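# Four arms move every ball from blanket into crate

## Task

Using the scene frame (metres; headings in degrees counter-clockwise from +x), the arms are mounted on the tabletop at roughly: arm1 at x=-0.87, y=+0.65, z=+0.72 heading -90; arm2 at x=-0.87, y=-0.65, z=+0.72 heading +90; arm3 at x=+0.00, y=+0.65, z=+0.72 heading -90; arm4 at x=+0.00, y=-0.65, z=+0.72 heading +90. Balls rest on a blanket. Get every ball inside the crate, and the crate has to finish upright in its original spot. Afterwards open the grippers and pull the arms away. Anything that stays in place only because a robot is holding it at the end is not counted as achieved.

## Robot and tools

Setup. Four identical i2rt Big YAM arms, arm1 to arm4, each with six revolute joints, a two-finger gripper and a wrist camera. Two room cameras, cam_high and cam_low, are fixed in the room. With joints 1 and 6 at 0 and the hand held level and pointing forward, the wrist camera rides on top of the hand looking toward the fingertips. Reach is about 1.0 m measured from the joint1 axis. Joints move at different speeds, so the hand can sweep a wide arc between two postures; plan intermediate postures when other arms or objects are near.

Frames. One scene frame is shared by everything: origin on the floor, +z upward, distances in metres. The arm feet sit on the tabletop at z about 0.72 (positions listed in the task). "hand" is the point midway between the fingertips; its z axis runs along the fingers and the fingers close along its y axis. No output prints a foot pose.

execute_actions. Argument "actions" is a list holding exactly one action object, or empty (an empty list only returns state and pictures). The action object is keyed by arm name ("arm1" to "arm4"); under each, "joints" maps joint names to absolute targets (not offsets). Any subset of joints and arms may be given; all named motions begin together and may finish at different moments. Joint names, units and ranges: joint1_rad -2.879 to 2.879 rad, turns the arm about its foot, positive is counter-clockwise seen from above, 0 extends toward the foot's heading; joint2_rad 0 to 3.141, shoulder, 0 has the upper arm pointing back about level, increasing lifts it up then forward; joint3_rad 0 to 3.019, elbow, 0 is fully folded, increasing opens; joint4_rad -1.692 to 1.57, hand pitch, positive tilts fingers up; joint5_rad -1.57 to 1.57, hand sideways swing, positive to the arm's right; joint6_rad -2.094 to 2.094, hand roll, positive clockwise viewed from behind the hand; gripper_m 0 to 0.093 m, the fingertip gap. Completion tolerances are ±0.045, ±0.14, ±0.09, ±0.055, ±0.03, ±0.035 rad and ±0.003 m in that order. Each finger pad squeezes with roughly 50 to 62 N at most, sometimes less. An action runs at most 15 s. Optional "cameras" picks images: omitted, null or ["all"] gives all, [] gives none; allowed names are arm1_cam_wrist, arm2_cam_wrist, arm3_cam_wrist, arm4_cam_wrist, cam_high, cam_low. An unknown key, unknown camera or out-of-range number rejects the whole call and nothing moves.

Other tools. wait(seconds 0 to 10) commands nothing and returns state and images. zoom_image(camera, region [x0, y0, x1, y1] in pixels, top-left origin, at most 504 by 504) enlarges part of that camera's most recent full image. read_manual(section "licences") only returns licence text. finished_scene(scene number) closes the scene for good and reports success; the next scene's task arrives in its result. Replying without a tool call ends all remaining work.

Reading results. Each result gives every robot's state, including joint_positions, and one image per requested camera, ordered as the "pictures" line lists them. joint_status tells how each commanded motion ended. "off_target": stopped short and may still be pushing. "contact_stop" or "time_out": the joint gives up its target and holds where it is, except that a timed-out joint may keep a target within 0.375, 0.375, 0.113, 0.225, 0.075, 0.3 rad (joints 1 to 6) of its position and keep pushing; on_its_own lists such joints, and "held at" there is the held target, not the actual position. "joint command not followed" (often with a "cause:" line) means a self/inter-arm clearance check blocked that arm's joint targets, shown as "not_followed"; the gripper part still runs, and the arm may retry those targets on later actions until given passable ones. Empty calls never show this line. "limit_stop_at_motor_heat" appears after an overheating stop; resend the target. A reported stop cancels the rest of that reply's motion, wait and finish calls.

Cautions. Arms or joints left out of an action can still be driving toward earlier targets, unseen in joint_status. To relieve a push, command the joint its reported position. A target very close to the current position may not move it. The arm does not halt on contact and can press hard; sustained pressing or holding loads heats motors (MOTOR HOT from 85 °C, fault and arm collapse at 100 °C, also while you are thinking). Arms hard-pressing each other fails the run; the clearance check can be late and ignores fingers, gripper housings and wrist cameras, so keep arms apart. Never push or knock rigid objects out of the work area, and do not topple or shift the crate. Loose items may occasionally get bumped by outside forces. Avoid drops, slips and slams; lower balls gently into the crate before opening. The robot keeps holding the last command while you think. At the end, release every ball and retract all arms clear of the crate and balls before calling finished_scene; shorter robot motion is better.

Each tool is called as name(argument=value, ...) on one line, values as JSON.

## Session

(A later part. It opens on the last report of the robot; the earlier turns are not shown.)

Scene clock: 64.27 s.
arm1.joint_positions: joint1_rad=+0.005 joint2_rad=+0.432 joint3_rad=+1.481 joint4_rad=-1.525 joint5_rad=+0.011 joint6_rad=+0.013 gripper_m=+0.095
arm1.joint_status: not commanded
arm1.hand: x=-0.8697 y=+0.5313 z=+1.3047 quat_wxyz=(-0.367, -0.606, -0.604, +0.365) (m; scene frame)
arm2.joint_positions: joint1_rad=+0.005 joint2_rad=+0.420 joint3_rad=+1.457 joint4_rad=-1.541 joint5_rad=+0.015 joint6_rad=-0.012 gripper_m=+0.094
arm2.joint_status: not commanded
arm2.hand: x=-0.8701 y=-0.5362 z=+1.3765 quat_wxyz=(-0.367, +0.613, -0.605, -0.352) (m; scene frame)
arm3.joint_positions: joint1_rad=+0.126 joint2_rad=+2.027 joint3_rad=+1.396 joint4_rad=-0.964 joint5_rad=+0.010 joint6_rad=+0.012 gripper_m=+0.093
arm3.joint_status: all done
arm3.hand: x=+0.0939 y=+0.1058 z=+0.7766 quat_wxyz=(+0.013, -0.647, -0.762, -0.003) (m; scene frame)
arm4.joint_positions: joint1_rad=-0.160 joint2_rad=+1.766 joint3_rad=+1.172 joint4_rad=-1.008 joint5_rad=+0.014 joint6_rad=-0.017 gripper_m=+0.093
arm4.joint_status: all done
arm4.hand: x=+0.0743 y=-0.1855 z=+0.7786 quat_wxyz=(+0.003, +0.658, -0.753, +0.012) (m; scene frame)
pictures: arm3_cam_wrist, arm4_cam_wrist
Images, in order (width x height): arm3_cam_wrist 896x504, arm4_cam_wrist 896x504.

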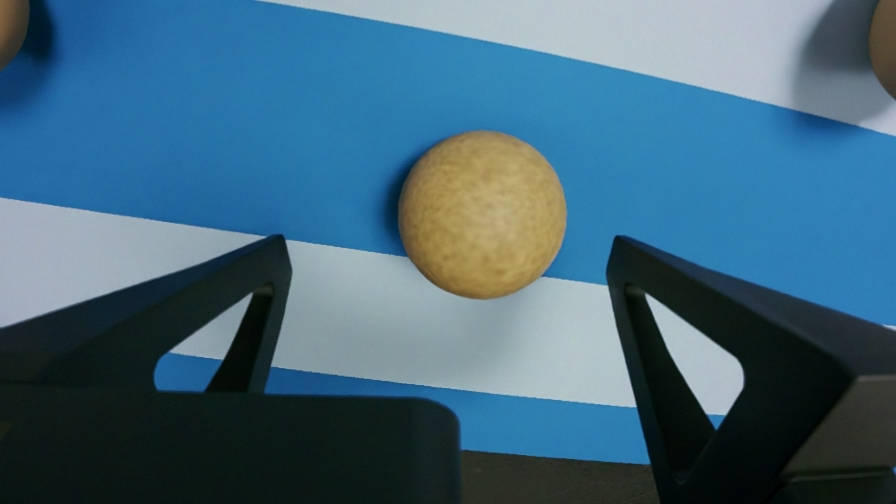

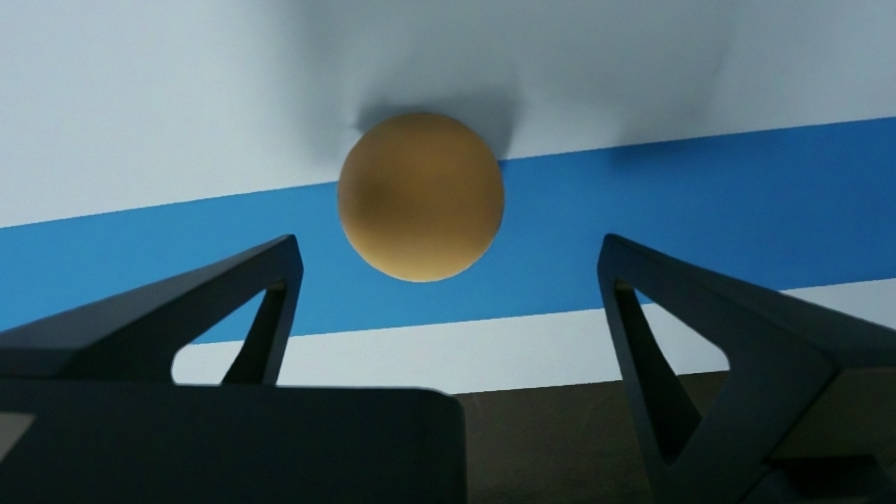

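execute_actions(actions=[{"arm3":{"joints":{"joint1_rad":0.105,"joint2_rad":2.070,"joint3_rad":1.389,"joint4_rad":-0.891}},"arm4":{"joints":{"joint1_rad":-0.14,"joint2_rad":1.810,"joint3_rad":1.141,"joint4_rad":-0.903}}}], cameras=[])

execute_actions(actions=[{"arm3":{"joints":{"gripper_m":0.03}},"arm4":{"joints":{"gripper_m":0.03}}}], cameras=["arm3_cam_wrist","arm4_cam_wrist"])

execute_actions(actions=[{"arm3":{"joints":{"joint2_rad":1.8}},"arm4":{"joints":{"joint2_rad":1.55}}}], cameras=[])

execute_actions(actions=[{"arm3":{"joints":{"joint1_rad":-0.85,"joint2_rad":1.4,"joint3_rad":1.5,"joint4_rad":-0.8}},"arm4":{"joints":{"joint1_rad":0.872,"joint2_rad":1.3,"joint3_rad":1.4,"joint4_rad":-0.88}}}], cameras=[])

execute_actions(actions=[{"arm3":{"joints":{"joint2_rad":2.24,"joint3_rad":2.35}},"arm4":{"joints":{"joint2_rad":2.096,"joint3_rad":2.176}}}], cameras=["arm3_cam_wrist","arm4_cam_wrist"])

Scene clock: 73.30 s.
arm1.joint_positions: joint1_rad=+0.005 joint2_rad=+0.432 joint3_rad=+1.481 joint4_rad=-1.525 joint5_rad=+0.011 joint6_rad=+0.013 gripper_m=+0.095
arm1.joint_status: not commanded
arm1.hand: x=-0.8697 y=+0.5313 z=+1.3047 quat_wxyz=(-0.367, -0.606, -0.604, +0.365) (m; scene frame)
arm2.joint_positions: joint1_rad=+0.005 joint2_rad=+0.420 joint3_rad=+1.457 joint4_rad=-1.541 joint5_rad=+0.015 joint6_rad=-0.012 gripper_m=+0.094
arm2.joint_status: not commanded
arm2.hand: x=-0.8701 y=-0.5362 z=+1.3765 quat_wxyz=(-0.367, +0.613, -0.605, -0.352) (m; scene frame)
arm3.joint_positions: joint1_rad=+0.108 joint2_rad=+2.066 joint3_rad=+1.389 joint4_rad=-0.902 joint5_rad=+0.010 joint6_rad=+0.012 gripper_m=+0.093
arm3.joint_status: all done
arm3.hand: x=+0.0851 y=+0.0994 z=+0.7532 quat_wxyz=(+0.007, -0.654, -0.757, +0.002) (m; scene frame)
arm4.joint_positions: joint1_rad=-0.145 joint2_rad=+1.790 joint3_rad=+1.152 joint4_rad=-0.914 joint5_rad=+0.014 joint6_rad=-0.017 gripper_m=+0.093
arm4.joint_status: all done
arm4.hand: x=+0.0689 y=-0.1733 z=+0.7616 quat_wxyz=(-0.016, +0.663, -0.748, -0.004) (m; scene frame)
pictures: none
No camera images: the call's "cameras" was empty. Leave "cameras" out to get every camera's image.

Scene clock: 73.93 s.
arm1.joint_positions: joint1_rad=+0.005 joint2_rad=+0.432 joint3_rad=+1.481 joint4_rad=-1.525 joint5_rad=+0.011 joint6_rad=+0.013 gripper_m=+0.095
arm1.joint_status: not commanded
arm1.hand: x=-0.8697 y=+0.5313 z=+1.3047 quat_wxyz=(-0.367, -0.606, -0.604, +0.365) (m; scene frame)
arm2.joint_positions: joint1_rad=+0.005 joint2_rad=+0.420 joint3_rad=+1.457 joint4_rad=-1.541 joint5_rad=+0.015 joint6_rad=-0.012 gripper_m=+0.094
arm2.joint_status: not commanded
arm2.hand: x=-0.8701 y=-0.5362 z=+1.3765 quat_wxyz=(-0.367, +0.613, -0.605, -0.352) (m; scene frame)
arm3.joint_positions: joint1_rad=+0.108 joint2_rad=+2.066 joint3_rad=+1.389 joint4_rad=-0.902 joint5_rad=+0.010 joint6_rad=+0.012 gripper_m=+0.047
arm3.joint_status: gripper_m off_target (ended at +0.047, target +0.030)
arm3.hand: x=+0.0851 y=+0.0994 z=+0.7532 quat_wxyz=(+0.007, -0.654, -0.757, +0.002) (m; scene frame)
arm4.joint_positions: joint1_rad=-0.145 joint2_rad=+1.790 joint3_rad=+1.152 joint4_rad=-0.914 joint5_rad=+0.015 joint6_rad=-0.017 gripper_m=+0.048
arm4.joint_status: gripper_m off_target (ended at +0.048, target +0.030)
arm4.hand: x=+0.0689 y=-0.1733 z=+0.7616 quat_wxyz=(-0.016, +0.663, -0.748, -0.004) (m; scene frame)
pictures: arm3_cam_wrist, arm4_cam_wrist
Images, in order (width x height): arm3_cam_wrist 896x504, arm4_cam_wrist 896x504.

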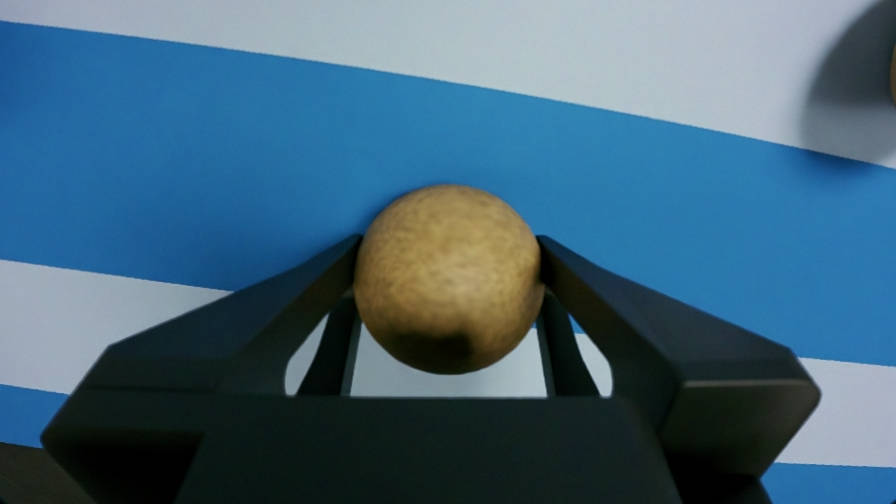

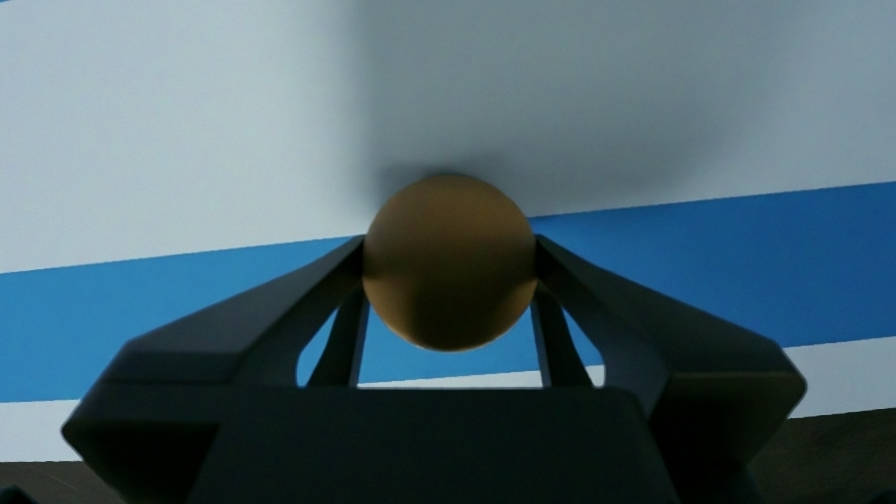

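Scene clock: 75.23 s.
arm1.joint_positions: joint1_rad=+0.005 joint2_rad=+0.432 joint3_rad=+1.481 joint4_rad=-1.525 joint5_rad=+0.011 joint6_rad=+0.013 gripper_m=+0.095
arm1.joint_status: not commanded
arm1.hand: x=-0.8697 y=+0.5313 z=+1.3047 quat_wxyz=(-0.367, -0.606, -0.604, +0.365) (m; scene frame)
arm2.joint_positions: joint1_rad=+0.005 joint2_rad=+0.420 joint3_rad=+1.457 joint4_rad=-1.541 joint5_rad=+0.015 joint6_rad=-0.012 gripper_m=+0.094
arm2.joint_status: not commanded
arm2.hand: x=-0.8701 y=-0.5362 z=+1.3765 quat_wxyz=(-0.367, +0.613, -0.605, -0.352) (m; scene frame)
arm3.joint_positions: joint1_rad=+0.108 joint2_rad=+1.801 joint3_rad=+1.376 joint4_rad=-0.901 joint5_rad=+0.010 joint6_rad=+0.012 gripper_m=+0.047
arm3.joint_status: all done
arm3.hand: x=+0.0891 y=+0.0751 z=+0.8946 quat_wxyz=(-0.090, -0.649, -0.751, +0.083) (m; scene frame)
arm4.joint_positions: joint1_rad=-0.145 joint2_rad=+1.531 joint3_rad=+1.140 joint4_rad=-0.913 joint5_rad=+0.015 joint6_rad=-0.017 gripper_m=+0.048
arm4.joint_status: all done
arm4.hand: x=+0.0702 y=-0.1641 z=+0.8783 quat_wxyz=(-0.110, +0.656, -0.742, -0.084) (m; scene frame)
pictures: none
No camera images: the call's "cameras" was empty. Leave "cameras" out to get every camera's image.

Scene clock: 76.77 s.
arm1.joint_positions: joint1_rad=+0.005 joint2_rad=+0.432 joint3_rad=+1.481 joint4_rad=-1.525 joint5_rad=+0.011 joint6_rad=+0.013 gripper_m=+0.095
arm1.joint_status: not commanded
arm1.hand: x=-0.8697 y=+0.5313 z=+1.3047 quat_wxyz=(-0.367, -0.606, -0.604, +0.365) (m; scene frame)
arm2.joint_positions: joint1_rad=+0.005 joint2_rad=+0.420 joint3_rad=+1.457 joint4_rad=-1.541 joint5_rad=+0.015 joint6_rad=-0.012 gripper_m=+0.094
arm2.joint_status: not commanded
arm2.hand: x=-0.8701 y=-0.5362 z=+1.3765 quat_wxyz=(-0.367, +0.613, -0.605, -0.352) (m; scene frame)
arm3.joint_positions: joint1_rad=-0.855 joint2_rad=+1.407 joint3_rad=+1.482 joint4_rad=-0.805 joint5_rad=+0.015 joint6_rad=+0.012 gripper_m=+0.047
arm3.joint_status: all done
arm3.hand: x=-0.4282 y=+0.2428 z=+1.1871 quat_wxyz=(-0.148, -0.850, -0.333, +0.381) (m; scene frame)
arm4.joint_positions: joint1_rad=+0.877 joint2_rad=+1.288 joint3_rad=+1.378 joint4_rad=-0.881 joint5_rad=+0.015 joint6_rad=-0.017 gripper_m=+0.048
arm4.joint_status: all done
arm4.hand: x=-0.4123 y=-0.3132 z=+1.1200 quat_wxyz=(-0.142, +0.872, -0.304, -0.356) (m; scene frame)
pictures: none
No camera images: the call's "cameras" was empty. Leave "cameras" out to get every camera's image.

Scene clock: 78.60 s.
arm1.joint_positions: joint1_rad=+0.005 joint2_rad=+0.432 joint3_rad=+1.481 joint4_rad=-1.525 joint5_rad=+0.011 joint6_rad=+0.013 gripper_m=+0.095
arm1.joint_status: not commanded
arm1.hand: x=-0.8697 y=+0.5313 z=+1.3047 quat_wxyz=(-0.367, -0.606, -0.604, +0.365) (m; scene frame)
arm2.joint_positions: joint1_rad=+0.005 joint2_rad=+0.420 joint3_rad=+1.457 joint4_rad=-1.541 joint5_rad=+0.015 joint6_rad=-0.012 gripper_m=+0.094
arm2.joint_status: not commanded
arm2.hand: x=-0.8701 y=-0.5362 z=+1.3765 quat_wxyz=(-0.367, +0.613, -0.605, -0.352) (m; scene frame)
arm3.joint_positions: joint1_rad=-0.855 joint2_rad=+2.255 joint3_rad=+2.290 joint4_rad=-0.805 joint5_rad=+0.015 joint6_rad=+0.012 gripper_m=+0.047
arm3.joint_status: all done
arm3.hand: x=-0.6309 y=+0.0481 z=+1.0315 quat_wxyz=(-0.141, -0.857, -0.336, +0.364) (m; scene frame)
arm4.joint_positions: joint1_rad=+0.877 joint2_rad=+2.112 joint3_rad=+2.105 joint4_rad=-0.881 joint5_rad=+0.015 joint6_rad=-0.017 gripper_m=+0.048
arm4.joint_status: all done
arm4.hand: x=-0.6270 y=-0.1358 z=+0.9760 quat_wxyz=(-0.127, +0.889, -0.310, -0.313) (m; scene frame)
pictures: arm3_cam_wrist, arm4_cam_wrist
Images, in order (width x height): arm3_cam_wrist 896x504, arm4_cam_wrist 896x504.

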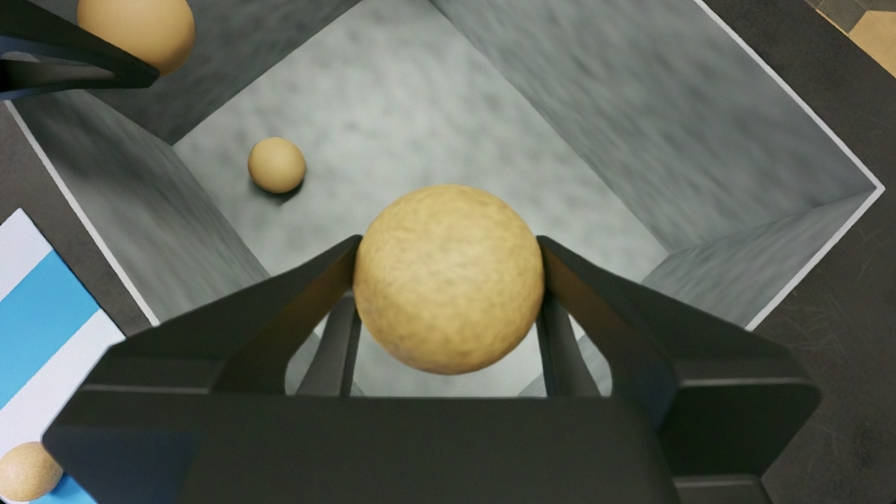

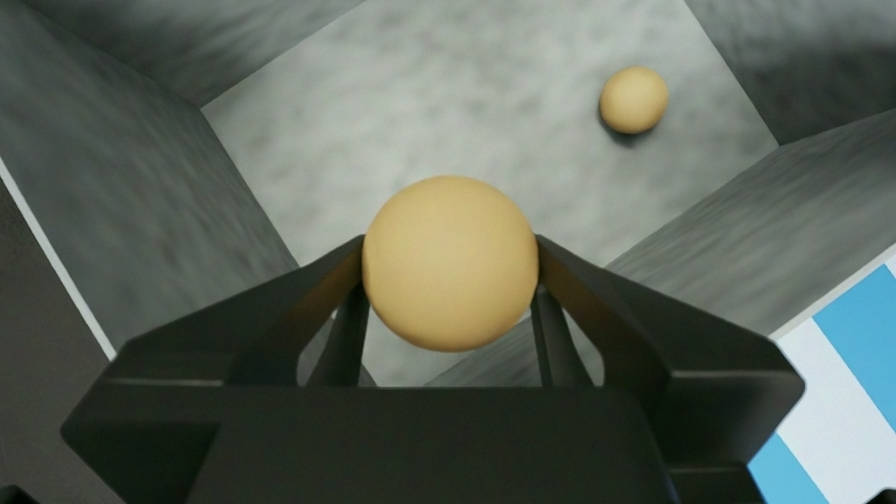

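execute_actions(actions=[{"arm3":{"joints":{"gripper_m":0.093}},"arm4":{"joints":{"gripper_m":0.093,"joint4_rad":-0.65}}}], cameras=[])

execute_actions(actions=[{"arm3":{"joints":{"joint1_rad":0.346,"joint2_rad":1.4,"joint3_rad":1.5,"joint4_rad":-1.13}},"arm4":{"joints":{"joint1_rad":-0.594,"joint2_rad":1.3,"joint3_rad":1.4,"joint4_rad":-1.153}}}], cameras=[])

execute_actions(actions=[{"arm3":{"joints":{"joint2_rad":2.187,"joint3_rad":1.746}},"arm4":{"joints":{"joint2_rad":1.96,"joint3_rad":1.542}}}], cameras=["arm3_cam_wrist","arm4_cam_wrist","cam_high"])

Scene clock: 87.07 s.
arm1.joint_positions: joint1_rad=+0.005 joint2_rad=+0.432 joint3_rad=+1.481 joint4_rad=-1.525 joint5_rad=+0.011 joint6_rad=+0.013 gripper_m=+0.095
arm1.joint_status: not commanded
arm1.hand: x=-0.8697 y=+0.5313 z=+1.3047 quat_wxyz=(-0.367, -0.606, -0.604, +0.365) (m; scene frame)
arm2.joint_positions: joint1_rad=+0.005 joint2_rad=+0.420 joint3_rad=+1.457 joint4_rad=-1.541 joint5_rad=+0.015 joint6_rad=-0.012 gripper_m=+0.094
arm2.joint_status: not commanded
arm2.hand: x=-0.8701 y=-0.5362 z=+1.3765 quat_wxyz=(-0.367, +0.613, -0.605, -0.352) (m; scene frame)
arm3.joint_positions: joint1_rad=-0.855 joint2_rad=+2.255 joint3_rad=+2.290 joint4_rad=-0.805 joint5_rad=+0.015 joint6_rad=+0.012 gripper_m=+0.093
arm3.joint_status: all done
arm3.hand: x=-0.6309 y=+0.0481 z=+1.0315 quat_wxyz=(-0.141, -0.857, -0.336, +0.364) (m; scene frame)
arm4.joint_positions: joint1_rad=+0.877 joint2_rad=+2.112 joint3_rad=+2.105 joint4_rad=-0.668 joint5_rad=+0.015 joint6_rad=-0.017 gripper_m=+0.093
arm4.joint_status: all done
arm4.hand: x=-0.6556 y=-0.1128 z=+1.0134 quat_wxyz=(-0.160, +0.850, -0.296, -0.406) (m; scene frame)
pictures: none
No camera images: the call's "cameras" was empty. Leave "cameras" out to get every camera's image.

Scene clock: 88.83 s.
arm1.joint_positions: joint1_rad=+0.005 joint2_rad=+0.432 joint3_rad=+1.481 joint4_rad=-1.525 joint5_rad=+0.011 joint6_rad=+0.013 gripper_m=+0.095
arm1.joint_status: not commanded
arm1.hand: x=-0.8697 y=+0.5313 z=+1.3047 quat_wxyz=(-0.367, -0.606, -0.604, +0.365) (m; scene frame)
arm2.joint_positions: joint1_rad=+0.005 joint2_rad=+0.420 joint3_rad=+1.457 joint4_rad=-1.541 joint5_rad=+0.015 joint6_rad=-0.012 gripper_m=+0.094
arm2.joint_status: not commanded
arm2.hand: x=-0.8701 y=-0.5362 z=+1.3765 quat_wxyz=(-0.367, +0.613, -0.605, -0.352) (m; scene frame)
arm3.joint_positions: joint1_rad=+0.351 joint2_rad=+1.396 joint3_rad=+1.500 joint4_rad=-1.122 joint5_rad=+0.010 joint6_rad=+0.012 gripper_m=+0.093
arm3.joint_status: all done
arm3.hand: x=+0.2057 y=+0.1595 z=+1.1523 quat_wxyz=(-0.225, -0.537, -0.798, +0.154) (m; scene frame)
arm4.joint_positions: joint1_rad=-0.601 joint2_rad=+1.292 joint3_rad=+1.411 joint4_rad=-1.145 joint5_rad=+0.018 joint6_rad=-0.017 gripper_m=+0.093
arm4.joint_status: all done
arm4.hand: x=+0.2763 y=-0.2499 z=+1.0975 quat_wxyz=(-0.246, +0.456, -0.847, -0.121) (m; scene frame)
pictures: none
No camera images: the call's "cameras" was empty. Leave "cameras" out to get every camera's image.

Scene clock: 90.60 s.
arm1.joint_positions: joint1_rad=+0.005 joint2_rad=+0.432 joint3_rad=+1.481 joint4_rad=-1.525 joint5_rad=+0.011 joint6_rad=+0.013 gripper_m=+0.095
arm1.joint_status: not commanded
arm1.hand: x=-0.8697 y=+0.5313 z=+1.3047 quat_wxyz=(-0.367, -0.606, -0.604, +0.365) (m; scene frame)
arm2.joint_positions: joint1_rad=+0.005 joint2_rad=+0.420 joint3_rad=+1.457 joint4_rad=-1.541 joint5_rad=+0.015 joint6_rad=-0.012 gripper_m=+0.094
arm2.joint_status: not commanded
arm2.hand: x=-0.8701 y=-0.5362 z=+1.3765 quat_wxyz=(-0.367, +0.613, -0.605, -0.352) (m; scene frame)
arm3.joint_positions: joint1_rad=+0.351 joint2_rad=+2.193 joint3_rad=+1.722 joint4_rad=-1.126 joint5_rad=+0.010 joint6_rad=+0.012 gripper_m=+0.093
arm3.joint_status: all done
arm3.hand: x=+0.2441 y=+0.0675 z=+0.7864 quat_wxyz=(+0.014, -0.557, -0.830, -0.002) (m; scene frame)
arm4.joint_positions: joint1_rad=-0.601 joint2_rad=+1.987 joint3_rad=+1.512 joint4_rad=-1.148 joint5_rad=+0.018 joint6_rad=-0.017 gripper_m=+0.093
arm4.joint_status: all done
arm4.hand: x=+0.3183 y=-0.1849 z=+0.7787 quat_wxyz=(+0.016, +0.477, -0.879, +0.015) (m; scene frame)
pictures: arm3_cam_wrist, arm4_cam_wrist, cam_high
Images, in order (width x height): arm3_cam_wrist 896x504, arm4_cam_wrist 896x504, cam_high 896x504.

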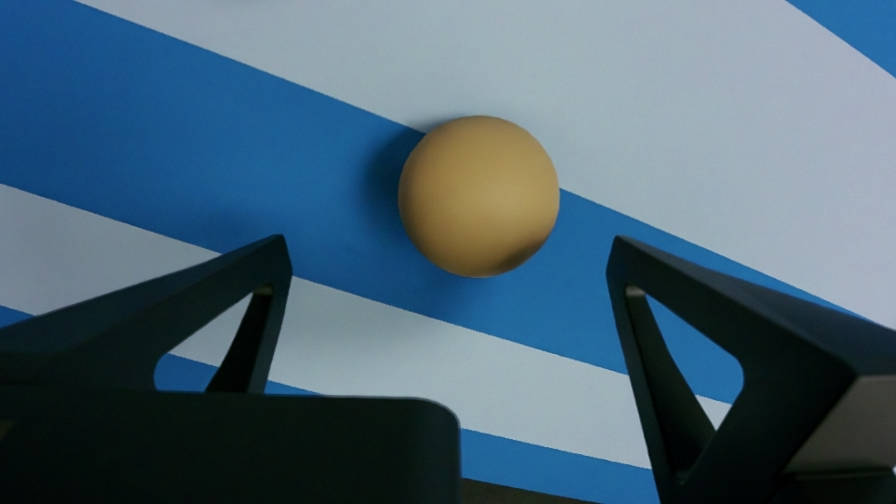

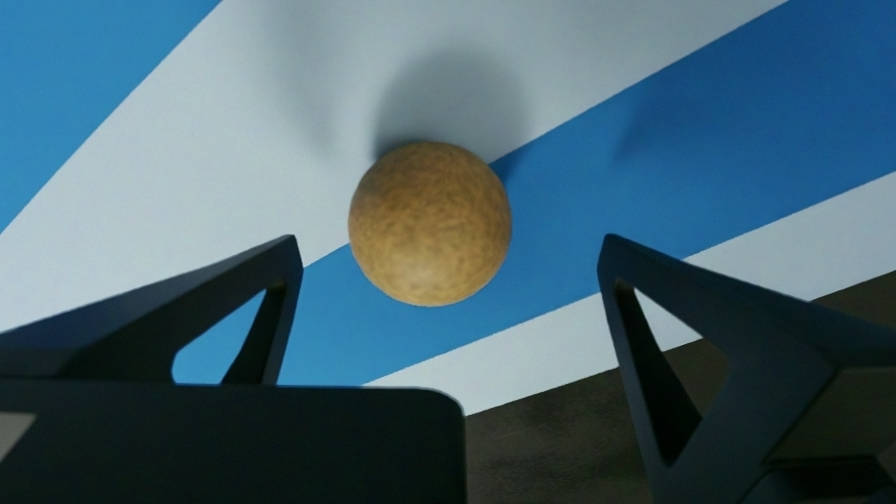

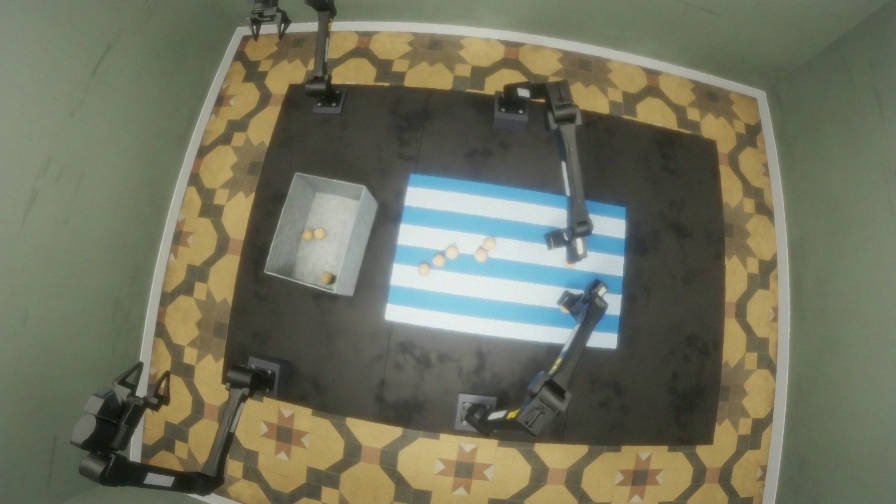

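execute_actions(actions=[{"arm3":{"joints":{"joint1_rad":0.335,"joint2_rad":2.240,"joint3_rad":1.705,"joint4_rad":-1.035}},"arm4":{"joints":{"joint1_rad":-0.59,"joint2_rad":1.997,"joint3_rad":1.425,"joint4_rad":-0.998}}}], cameras=[])

execute_actions(actions=[{"arm3":{"joints":{"gripper_m":0.03}},"arm4":{"joints":{"gripper_m":0.03}}}], cameras=["arm3_cam_wrist","arm4_cam_wrist"])

execute_actions(actions=[{"arm3":{"joints":{"joint1_rad":-0.85,"joint2_rad":1.4,"joint3_rad":1.5,"joint4_rad":-0.8}},"arm4":{"joints":{"joint1_rad":0.9,"joint2_rad":1.3,"joint3_rad":1.4,"joint4_rad":-0.7}}}], cameras=[])

execute_actions(actions=[{"arm3":{"joints":{"joint2_rad":2.24,"joint3_rad":2.35}},"arm4":{"joints":{"joint2_rad":2.096,"joint3_rad":2.176}}}], cameras=["arm3_cam_wrist","arm4_cam_wrist"])

Scene clock: 98.83 s.
arm1.joint_positions: joint1_rad=+0.005 joint2_rad=+0.432 joint3_rad=+1.481 joint4_rad=-1.525 joint5_rad=+0.011 joint6_rad=+0.013 gripper_m=+0.095
arm1.joint_status: not commanded
arm1.hand: x=-0.8697 y=+0.5313 z=+1.3047 quat_wxyz=(-0.367, -0.606, -0.604, +0.365) (m; scene frame)
arm2.joint_positions: joint1_rad=+0.005 joint2_rad=+0.420 joint3_rad=+1.457 joint4_rad=-1.541 joint5_rad=+0.015 joint6_rad=-0.012 gripper_m=+0.094
arm2.joint_status: not commanded
arm2.hand: x=-0.8701 y=-0.5362 z=+1.3765 quat_wxyz=(-0.367, +0.613, -0.605, -0.352) (m; scene frame)
arm3.joint_positions: joint1_rad=+0.340 joint2_rad=+2.240 joint3_rad=+1.703 joint4_rad=-1.046 joint5_rad=+0.010 joint6_rad=+0.012 gripper_m=+0.093
arm3.joint_status: all done
arm3.hand: x=+0.2388 y=+0.0613 z=+0.7515 quat_wxyz=(+0.008, -0.562, -0.827, +0.002) (m; scene frame)
arm4.joint_positions: joint1_rad=-0.598 joint2_rad=+1.987 joint3_rad=+1.428 joint4_rad=-1.009 joint5_rad=+0.018 joint6_rad=-0.017 gripper_m=+0.093
arm4.joint_status: all done
arm4.hand: x=+0.3153 y=-0.1853 z=+0.7506 quat_wxyz=(-0.009, +0.478, -0.878, +0.003) (m; scene frame)
pictures: none
No camera images: the call's "cameras" was empty. Leave "cameras" out to get every camera's image.

Scene clock: 99.47 s.
arm1.joint_positions: joint1_rad=+0.005 joint2_rad=+0.432 joint3_rad=+1.481 joint4_rad=-1.525 joint5_rad=+0.011 joint6_rad=+0.013 gripper_m=+0.095
arm1.joint_status: not commanded
arm1.hand: x=-0.8697 y=+0.5313 z=+1.3047 quat_wxyz=(-0.367, -0.606, -0.604, +0.365) (m; scene frame)
arm2.joint_positions: joint1_rad=+0.005 joint2_rad=+0.420 joint3_rad=+1.457 joint4_rad=-1.541 joint5_rad=+0.015 joint6_rad=-0.012 gripper_m=+0.094
arm2.joint_status: not commanded
arm2.hand: x=-0.8701 y=-0.5362 z=+1.3765 quat_wxyz=(-0.367, +0.613, -0.605, -0.352) (m; scene frame)
arm3.joint_positions: joint1_rad=+0.340 joint2_rad=+2.240 joint3_rad=+1.703 joint4_rad=-1.046 joint5_rad=+0.011 joint6_rad=+0.012 gripper_m=+0.047
arm3.joint_status: gripper_m off_target (ended at +0.047, target +0.030)
arm3.hand: x=+0.2388 y=+0.0612 z=+0.7515 quat_wxyz=(+0.008, -0.562, -0.827, +0.002) (m; scene frame)
arm4.joint_positions: joint1_rad=-0.598 joint2_rad=+1.987 joint3_rad=+1.428 joint4_rad=-1.009 joint5_rad=+0.017 joint6_rad=-0.017 gripper_m=+0.047
arm4.joint_status: gripper_m off_target (ended at +0.047, target +0.030)
arm4.hand: x=+0.3152 y=-0.1853 z=+0.7506 quat_wxyz=(-0.008, +0.478, -0.878, +0.003) (m; scene frame)
pictures: arm3_cam_wrist, arm4_cam_wrist
Images, in order (width x height): arm3_cam_wrist 896x504, arm4_cam_wrist 896x504.

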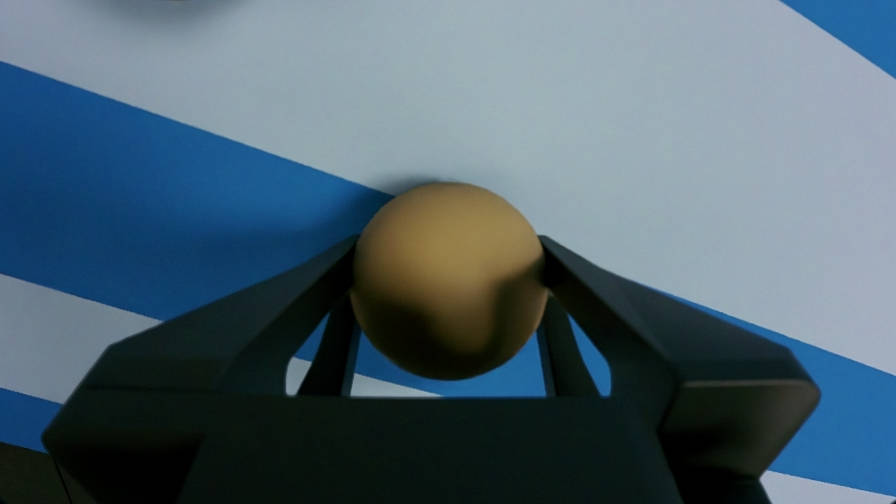

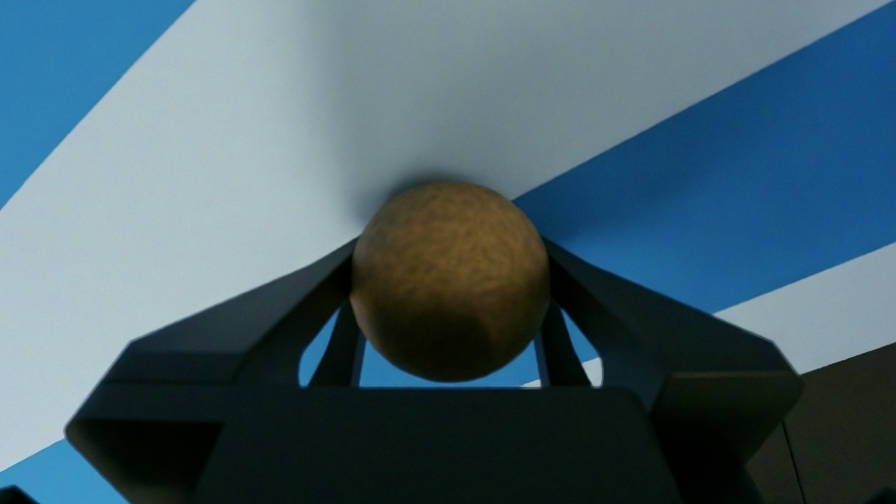

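Scene clock: 101.30 s.
arm1.joint_positions: joint1_rad=+0.005 joint2_rad=+0.432 joint3_rad=+1.481 joint4_rad=-1.525 joint5_rad=+0.011 joint6_rad=+0.013 gripper_m=+0.095
arm1.joint_status: not commanded
arm1.hand: x=-0.8697 y=+0.5313 z=+1.3047 quat_wxyz=(-0.367, -0.606, -0.604, +0.365) (m; scene frame)
arm2.joint_positions: joint1_rad=+0.005 joint2_rad=+0.420 joint3_rad=+1.457 joint4_rad=-1.541 joint5_rad=+0.015 joint6_rad=-0.012 gripper_m=+0.094
arm2.joint_status: not commanded
arm2.hand: x=-0.8701 y=-0.5362 z=+1.3765 quat_wxyz=(-0.367, +0.613, -0.605, -0.352) (m; scene frame)
arm3.joint_positions: joint1_rad=-0.852 joint2_rad=+1.406 joint3_rad=+1.488 joint4_rad=-0.799 joint5_rad=+0.018 joint6_rad=+0.012 gripper_m=+0.047
arm3.joint_status: all done
arm3.hand: x=-0.4286 y=+0.2412 z=+1.1925 quat_wxyz=(-0.150, -0.847, -0.332, +0.387) (m; scene frame)
arm4.joint_positions: joint1_rad=+0.907 joint2_rad=+1.288 joint3_rad=+1.395 joint4_rad=-0.701 joint5_rad=+0.014 joint6_rad=-0.017 gripper_m=+0.047
arm4.joint_status: all done
arm4.hand: x=-0.4465 y=-0.3078 z=+1.1632 quat_wxyz=(-0.166, +0.837, -0.278, -0.442) (m; scene frame)
pictures: none
No camera images: the call's "cameras" was empty. Leave "cameras" out to get every camera's image.

Scene clock: 103.13 s.
arm1.joint_positions: joint1_rad=+0.005 joint2_rad=+0.432 joint3_rad=+1.481 joint4_rad=-1.525 joint5_rad=+0.011 joint6_rad=+0.013 gripper_m=+0.095
arm1.joint_status: not commanded
arm1.hand: x=-0.8697 y=+0.5313 z=+1.3047 quat_wxyz=(-0.367, -0.606, -0.604, +0.365) (m; scene frame)
arm2.joint_positions: joint1_rad=+0.005 joint2_rad=+0.420 joint3_rad=+1.457 joint4_rad=-1.541 joint5_rad=+0.015 joint6_rad=-0.012 gripper_m=+0.094
arm2.joint_status: not commanded
arm2.hand: x=-0.8701 y=-0.5362 z=+1.3765 quat_wxyz=(-0.367, +0.613, -0.605, -0.352) (m; scene frame)
arm3.joint_positions: joint1_rad=-0.852 joint2_rad=+2.255 joint3_rad=+2.290 joint4_rad=-0.799 joint5_rad=+0.018 joint6_rad=+0.012 gripper_m=+0.047
arm3.joint_status: all done
arm3.hand: x=-0.6304 y=+0.0464 z=+1.0319 quat_wxyz=(-0.142, -0.856, -0.336, +0.367) (m; scene frame)
arm4.joint_positions: joint1_rad=+0.907 joint2_rad=+2.110 joint3_rad=+2.104 joint4_rad=-0.701 joint5_rad=+0.014 joint6_rad=-0.017 gripper_m=+0.047
arm4.joint_status: all done
arm4.hand: x=-0.6672 y=-0.1362 z=+1.0070 quat_wxyz=(-0.149, +0.861, -0.286, -0.394) (m; scene frame)
pictures: arm3_cam_wrist, arm4_cam_wrist
Images, in order (width x height): arm3_cam_wrist 896x504, arm4_cam_wrist 896x504.

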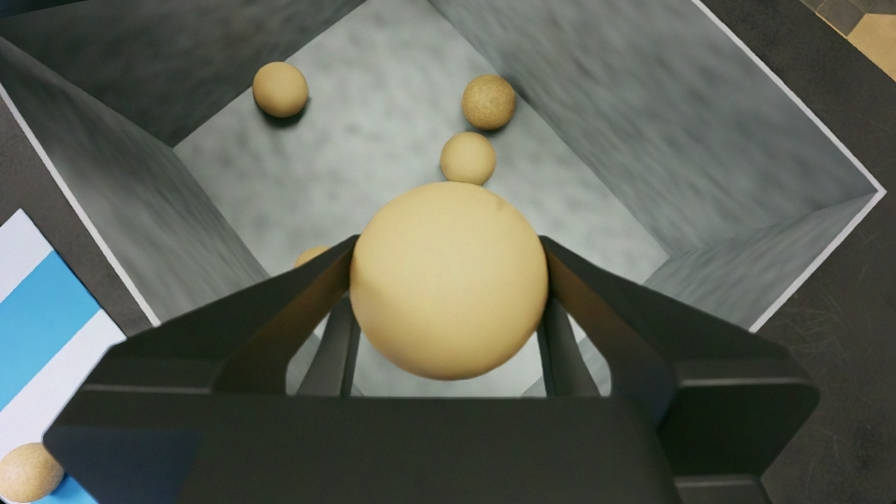

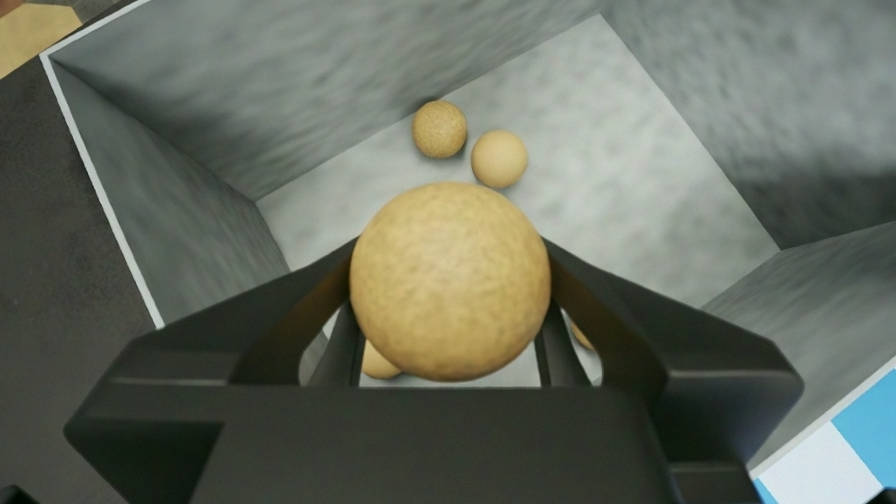

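execute_actions(actions=[{"arm3":{"joints":{"gripper_m":0.093}},"arm4":{"joints":{"gripper_m":0.093}}}], cameras=[])

execute_actions(actions=[{"arm3":{"joints":{"joint1_rad":0.403,"joint2_rad":1.4,"joint3_rad":1.5,"joint4_rad":-1.366}},"arm4":{"joints":{"joint1_rad":0.471,"joint2_rad":1.3,"joint3_rad":1.4,"joint4_rad":-1.255,"joint6_rad":1.4}}}], cameras=[])

execute_actions(actions=[{"arm3":{"joints":{"joint2_rad":2.467,"joint3_rad":2.262}},"arm4":{"joints":{"joint2_rad":2.098,"joint3_rad":1.783}}}], cameras=["arm3_cam_wrist","arm4_cam_wrist","cam_high"])

Scene clock: 111.33 s.
arm1.joint_positions: joint1_rad=+0.005 joint2_rad=+0.432 joint3_rad=+1.481 joint4_rad=-1.525 joint5_rad=+0.011 joint6_rad=+0.013 gripper_m=+0.095
arm1.joint_status: not commanded
arm1.hand: x=-0.8697 y=+0.5313 z=+1.3047 quat_wxyz=(-0.367, -0.606, -0.604, +0.365) (m; scene frame)
arm2.joint_positions: joint1_rad=+0.005 joint2_rad=+0.420 joint3_rad=+1.457 joint4_rad=-1.541 joint5_rad=+0.015 joint6_rad=-0.012 gripper_m=+0.094
arm2.joint_status: not commanded
arm2.hand: x=-0.8701 y=-0.5362 z=+1.3765 quat_wxyz=(-0.367, +0.613, -0.605, -0.352) (m; scene frame)
arm3.joint_positions: joint1_rad=-0.852 joint2_rad=+2.255 joint3_rad=+2.290 joint4_rad=-0.799 joint5_rad=+0.018 joint6_rad=+0.012 gripper_m=+0.093
arm3.joint_status: all done
arm3.hand: x=-0.6304 y=+0.0464 z=+1.0319 quat_wxyz=(-0.142, -0.856, -0.336, +0.367) (m; scene frame)
arm4.joint_positions: joint1_rad=+0.907 joint2_rad=+2.110 joint3_rad=+2.104 joint4_rad=-0.701 joint5_rad=+0.014 joint6_rad=-0.017 gripper_m=+0.093
arm4.joint_status: all done
arm4.hand: x=-0.6672 y=-0.1362 z=+1.0070 quat_wxyz=(-0.149, +0.861, -0.286, -0.394) (m; scene frame)
pictures: none
No camera images: the call's "cameras" was empty. Leave "cameras" out to get every camera's image.

Scene clock: 113.43 s.
arm1.joint_positions: joint1_rad=+0.005 joint2_rad=+0.432 joint3_rad=+1.481 joint4_rad=-1.525 joint5_rad=+0.011 joint6_rad=+0.013 gripper_m=+0.095
arm1.joint_status: not commanded
arm1.hand: x=-0.8697 y=+0.5313 z=+1.3047 quat_wxyz=(-0.367, -0.606, -0.604, +0.365) (m; scene frame)
arm2.joint_positions: joint1_rad=+0.005 joint2_rad=+0.420 joint3_rad=+1.457 joint4_rad=-1.541 joint5_rad=+0.015 joint6_rad=-0.012 gripper_m=+0.094
arm2.joint_status: not commanded
arm2.hand: x=-0.8701 y=-0.5362 z=+1.3765 quat_wxyz=(-0.367, +0.613, -0.605, -0.352) (m; scene frame)
arm3.joint_positions: joint1_rad=+0.409 joint2_rad=+1.395 joint3_rad=+1.501 joint4_rad=-1.359 joint5_rad=+0.010 joint6_rad=+0.012 gripper_m=+0.093
arm3.joint_status: all done
arm3.hand: x=+0.2103 y=+0.2196 z=+1.1288 quat_wxyz=(-0.132, -0.527, -0.835, +0.087) (m; scene frame)
arm4.joint_positions: joint1_rad=+0.478 joint2_rad=+1.286 joint3_rad=+1.410 joint4_rad=-1.248 joint5_rad=+0.018 joint6_rad=+1.390 gripper_m=+0.093
arm4.joint_status: all done
arm4.hand: x=-0.2147 y=-0.2402 z=+1.0869 quat_wxyz=(+0.023, +0.317, -0.921, -0.225) (m; scene frame)
pictures: none
No camera images: the call's "cameras" was empty. Leave "cameras" out to get every camera's image.

Scene clock: 115.27 s.
arm1.joint_positions: joint1_rad=+0.005 joint2_rad=+0.432 joint3_rad=+1.481 joint4_rad=-1.525 joint5_rad=+0.011 joint6_rad=+0.013 gripper_m=+0.095
arm1.joint_status: not commanded
arm1.hand: x=-0.8697 y=+0.5313 z=+1.3047 quat_wxyz=(-0.367, -0.606, -0.604, +0.365) (m; scene frame)
arm2.joint_positions: joint1_rad=+0.005 joint2_rad=+0.420 joint3_rad=+1.457 joint4_rad=-1.541 joint5_rad=+0.015 joint6_rad=-0.012 gripper_m=+0.094
arm2.joint_status: not commanded
arm2.hand: x=-0.8701 y=-0.5362 z=+1.3765 quat_wxyz=(-0.367, +0.613, -0.605, -0.352) (m; scene frame)
arm3.joint_positions: joint1_rad=+0.409 joint2_rad=+2.472 joint3_rad=+2.217 joint4_rad=-1.367 joint5_rad=+0.012 joint6_rad=+0.012 gripper_m=+0.093
arm3.joint_status: all done
arm3.hand: x=+0.3152 y=+0.0052 z=+0.7771 quat_wxyz=(+0.025, -0.533, -0.846, -0.008) (m; scene frame)
arm4.joint_positions: joint1_rad=+0.478 joint2_rad=+2.128 joint3_rad=+1.743 joint4_rad=-1.253 joint5_rad=+0.018 joint6_rad=+1.392 gripper_m=+0.093
arm4.joint_status: all done
arm4.hand: x=-0.2849 y=-0.1029 z=+0.7771 quat_wxyz=(-0.016, +0.326, -0.945, +0.027) (m; scene frame)
pictures: arm3_cam_wrist, arm4_cam_wrist, cam_high
Images, in order (width x height): arm3_cam_wrist 896x504, arm4_cam_wrist 896x504, cam_high 896x504.

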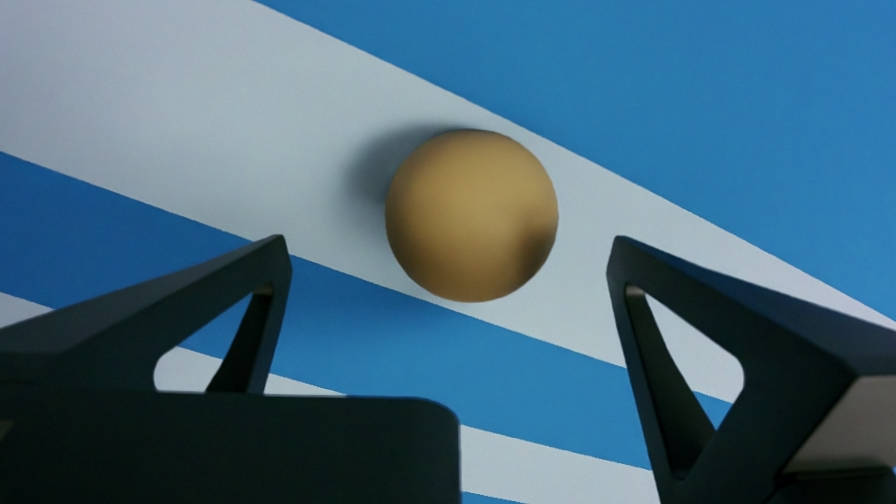

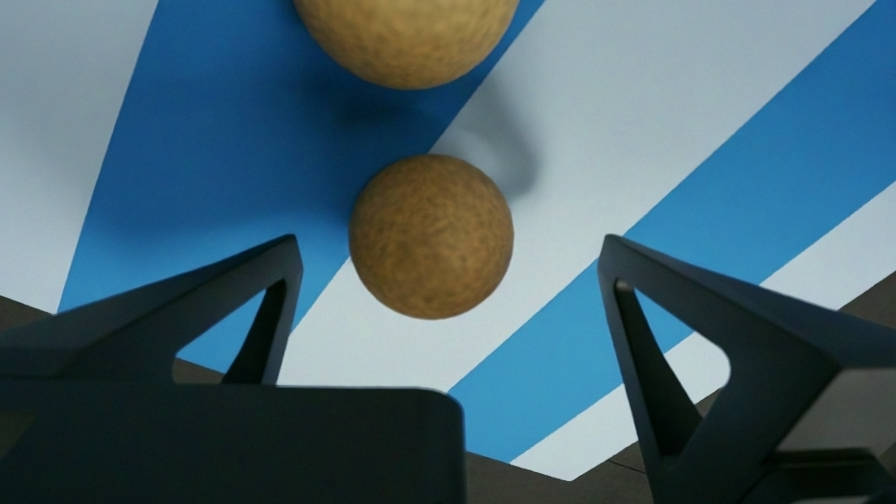

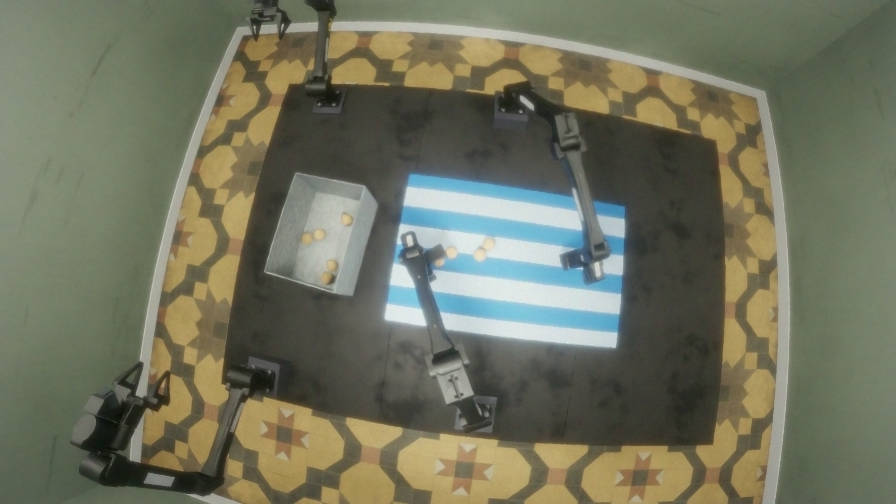

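execute_actions(actions=[{"arm3":{"joints":{"joint1_rad":0.40,"joint2_rad":2.482,"joint3_rad":2.165,"joint4_rad":-1.253}},"arm4":{"joints":{"joint1_rad":0.49,"joint2_rad":2.134,"joint3_rad":1.660,"joint4_rad":-1.097}}}], cameras=[])

execute_actions(actions=[{"arm3":{"joints":{"gripper_m":0.03}},"arm4":{"joints":{"gripper_m":0.03}}}], cameras=["arm3_cam_wrist","arm4_cam_wrist"])

execute_actions(actions=[{"arm3":{"joints":{"joint1_rad":-0.85,"joint2_rad":1.4,"joint3_rad":1.5,"joint4_rad":-0.8}},"arm4":{"joints":{"joint1_rad":0.6,"joint2_rad":1.3,"joint3_rad":1.4}}}], cameras=[])

execute_actions(actions=[{"arm3":{"joints":{"joint2_rad":2.24,"joint3_rad":2.35}},"arm4":{"joints":{"joint1_rad":0.9,"joint2_rad":2.096,"joint3_rad":2.176,"joint4_rad":-0.7,"joint6_rad":0}}}], cameras=["arm3_cam_wrist","arm4_cam_wrist"])

Scene clock: 123.53 s.
arm1.joint_positions: joint1_rad=+0.005 joint2_rad=+0.432 joint3_rad=+1.481 joint4_rad=-1.525 joint5_rad=+0.011 joint6_rad=+0.013 gripper_m=+0.095
arm1.joint_status: not commanded
arm1.hand: x=-0.8697 y=+0.5313 z=+1.3047 quat_wxyz=(-0.367, -0.606, -0.604, +0.365) (m; scene frame)
arm2.joint_positions: joint1_rad=+0.005 joint2_rad=+0.420 joint3_rad=+1.457 joint4_rad=-1.541 joint5_rad=+0.015 joint6_rad=-0.012 gripper_m=+0.094
arm2.joint_status: not commanded
arm2.hand: x=-0.8701 y=-0.5362 z=+1.3765 quat_wxyz=(-0.367, +0.613, -0.605, -0.352) (m; scene frame)
arm3.joint_positions: joint1_rad=+0.407 joint2_rad=+2.479 joint3_rad=+2.164 joint4_rad=-1.265 joint5_rad=+0.012 joint6_rad=+0.012 gripper_m=+0.093
arm3.joint_status: all done
arm3.hand: x=+0.3165 y=+0.0000 z=+0.7523 quat_wxyz=(+0.007, -0.534, -0.846, +0.003) (m; scene frame)
arm4.joint_positions: joint1_rad=+0.483 joint2_rad=+2.128 joint3_rad=+1.669 joint4_rad=-1.106 joint5_rad=+0.018 joint6_rad=+1.393 gripper_m=+0.093
arm4.joint_status: all done
arm4.hand: x=-0.2908 y=-0.0981 z=+0.7510 quat_wxyz=(-0.011, +0.328, -0.945, -0.010) (m; scene frame)
pictures: none
No camera images: the call's "cameras" was empty. Leave "cameras" out to get every camera's image.

Scene clock: 124.17 s.
arm1.joint_positions: joint1_rad=+0.005 joint2_rad=+0.432 joint3_rad=+1.481 joint4_rad=-1.525 joint5_rad=+0.011 joint6_rad=+0.013 gripper_m=+0.095
arm1.joint_status: not commanded
arm1.hand: x=-0.8697 y=+0.5313 z=+1.3047 quat_wxyz=(-0.367, -0.606, -0.604, +0.365) (m; scene frame)
arm2.joint_positions: joint1_rad=+0.005 joint2_rad=+0.420 joint3_rad=+1.457 joint4_rad=-1.541 joint5_rad=+0.015 joint6_rad=-0.012 gripper_m=+0.094
arm2.joint_status: not commanded
arm2.hand: x=-0.8701 y=-0.5362 z=+1.3765 quat_wxyz=(-0.367, +0.613, -0.605, -0.352) (m; scene frame)
arm3.joint_positions: joint1_rad=+0.407 joint2_rad=+2.479 joint3_rad=+2.164 joint4_rad=-1.265 joint5_rad=+0.012 joint6_rad=+0.012 gripper_m=+0.047
arm3.joint_status: gripper_m off_target (ended at +0.047, target +0.030)
arm3.hand: x=+0.3163 y=-0.0001 z=+0.7523 quat_wxyz=(+0.008, -0.534, -0.846, +0.003) (m; scene frame)
arm4.joint_positions: joint1_rad=+0.483 joint2_rad=+2.128 joint3_rad=+1.669 joint4_rad=-1.105 joint5_rad=+0.018 joint6_rad=+1.393 gripper_m=+0.046
arm4.joint_status: gripper_m off_target (ended at +0.046, target +0.030)
arm4.hand: x=-0.2908 y=-0.0980 z=+0.7510 quat_wxyz=(-0.011, +0.328, -0.945, -0.010) (m; scene frame)
pictures: arm3_cam_wrist, arm4_cam_wrist
Images, in order (width x height): arm3_cam_wrist 896x504, arm4_cam_wrist 896x504.

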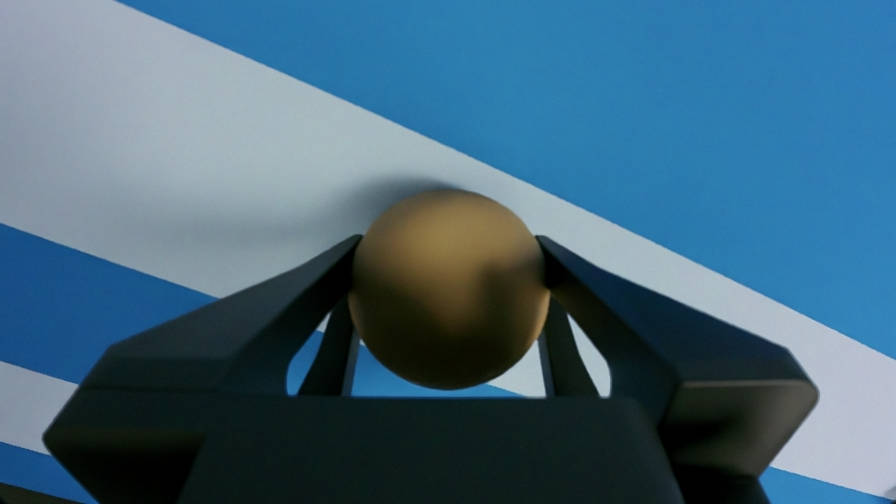

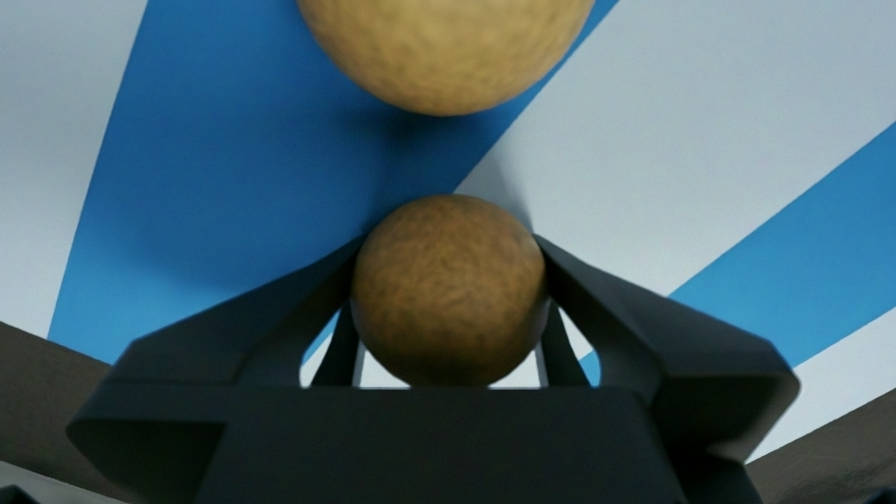

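Scene clock: 126.03 s.
arm1.joint_positions: joint1_rad=+0.005 joint2_rad=+0.432 joint3_rad=+1.481 joint4_rad=-1.525 joint5_rad=+0.011 joint6_rad=+0.013 gripper_m=+0.095
arm1.joint_status: not commanded
arm1.hand: x=-0.8697 y=+0.5313 z=+1.3047 quat_wxyz=(-0.367, -0.606, -0.604, +0.365) (m; scene frame)
arm2.joint_positions: joint1_rad=+0.005 joint2_rad=+0.420 joint3_rad=+1.457 joint4_rad=-1.541 joint5_rad=+0.015 joint6_rad=-0.012 gripper_m=+0.094
arm2.joint_status: not commanded
arm2.hand: x=-0.8701 y=-0.5362 z=+1.3765 quat_wxyz=(-0.367, +0.613, -0.605, -0.352) (m; scene frame)
arm3.joint_positions: joint1_rad=-0.851 joint2_rad=+1.404 joint3_rad=+1.496 joint4_rad=-0.805 joint5_rad=+0.018 joint6_rad=+0.012 gripper_m=+0.047
arm3.joint_status: all done
arm3.hand: x=-0.4277 y=+0.2407 z=+1.1967 quat_wxyz=(-0.151, -0.846, -0.333, +0.388) (m; scene frame)
arm4.joint_positions: joint1_rad=+0.601 joint2_rad=+1.290 joint3_rad=+1.392 joint4_rad=-1.098 joint5_rad=+0.016 joint6_rad=+1.393 gripper_m=+0.046
arm4.joint_status: all done
arm4.hand: x=-0.2812 y=-0.2451 z=+1.0941 quat_wxyz=(+0.050, +0.366, -0.885, -0.283) (m; scene frame)
pictures: none
No camera images: the call's "cameras" was empty. Leave "cameras" out to get every camera's image.

Scene clock: 128.10 s.
arm1.joint_positions: joint1_rad=+0.005 joint2_rad=+0.432 joint3_rad=+1.481 joint4_rad=-1.525 joint5_rad=+0.011 joint6_rad=+0.013 gripper_m=+0.095
arm1.joint_status: not commanded
arm1.hand: x=-0.8697 y=+0.5313 z=+1.3047 quat_wxyz=(-0.367, -0.606, -0.604, +0.365) (m; scene frame)
arm2.joint_positions: joint1_rad=+0.005 joint2_rad=+0.420 joint3_rad=+1.457 joint4_rad=-1.541 joint5_rad=+0.015 joint6_rad=-0.012 gripper_m=+0.094
arm2.joint_status: not commanded
arm2.hand: x=-0.8701 y=-0.5362 z=+1.3765 quat_wxyz=(-0.367, +0.613, -0.605, -0.352) (m; scene frame)
arm3.joint_positions: joint1_rad=-0.851 joint2_rad=+2.256 joint3_rad=+2.290 joint4_rad=-0.805 joint5_rad=+0.018 joint6_rad=+0.012 gripper_m=+0.047
arm3.joint_status: all done
arm3.hand: x=-0.6289 y=+0.0460 z=+1.0306 quat_wxyz=(-0.141, -0.857, -0.337, +0.364) (m; scene frame)
arm4.joint_positions: joint1_rad=+0.900 joint2_rad=+2.108 joint3_rad=+2.103 joint4_rad=-0.714 joint5_rad=+0.016 joint6_rad=+0.010 gripper_m=+0.046
arm4.joint_status: all done
arm4.hand: x=-0.6610 y=-0.1324 z=+1.0064 quat_wxyz=(-0.145, +0.858, -0.302, -0.390) (m; scene frame)
pictures: arm3_cam_wrist, arm4_cam_wrist
Images, in order (width x height): arm3_cam_wrist 896x504, arm4_cam_wrist 896x504.

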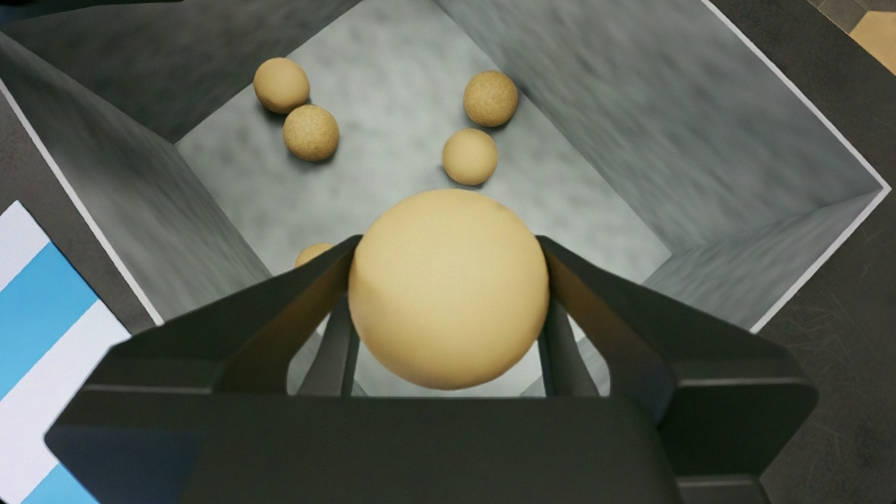

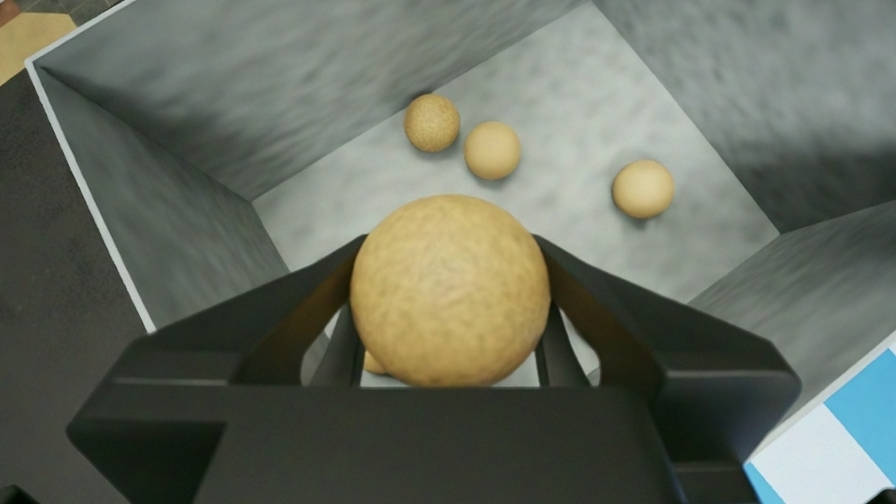

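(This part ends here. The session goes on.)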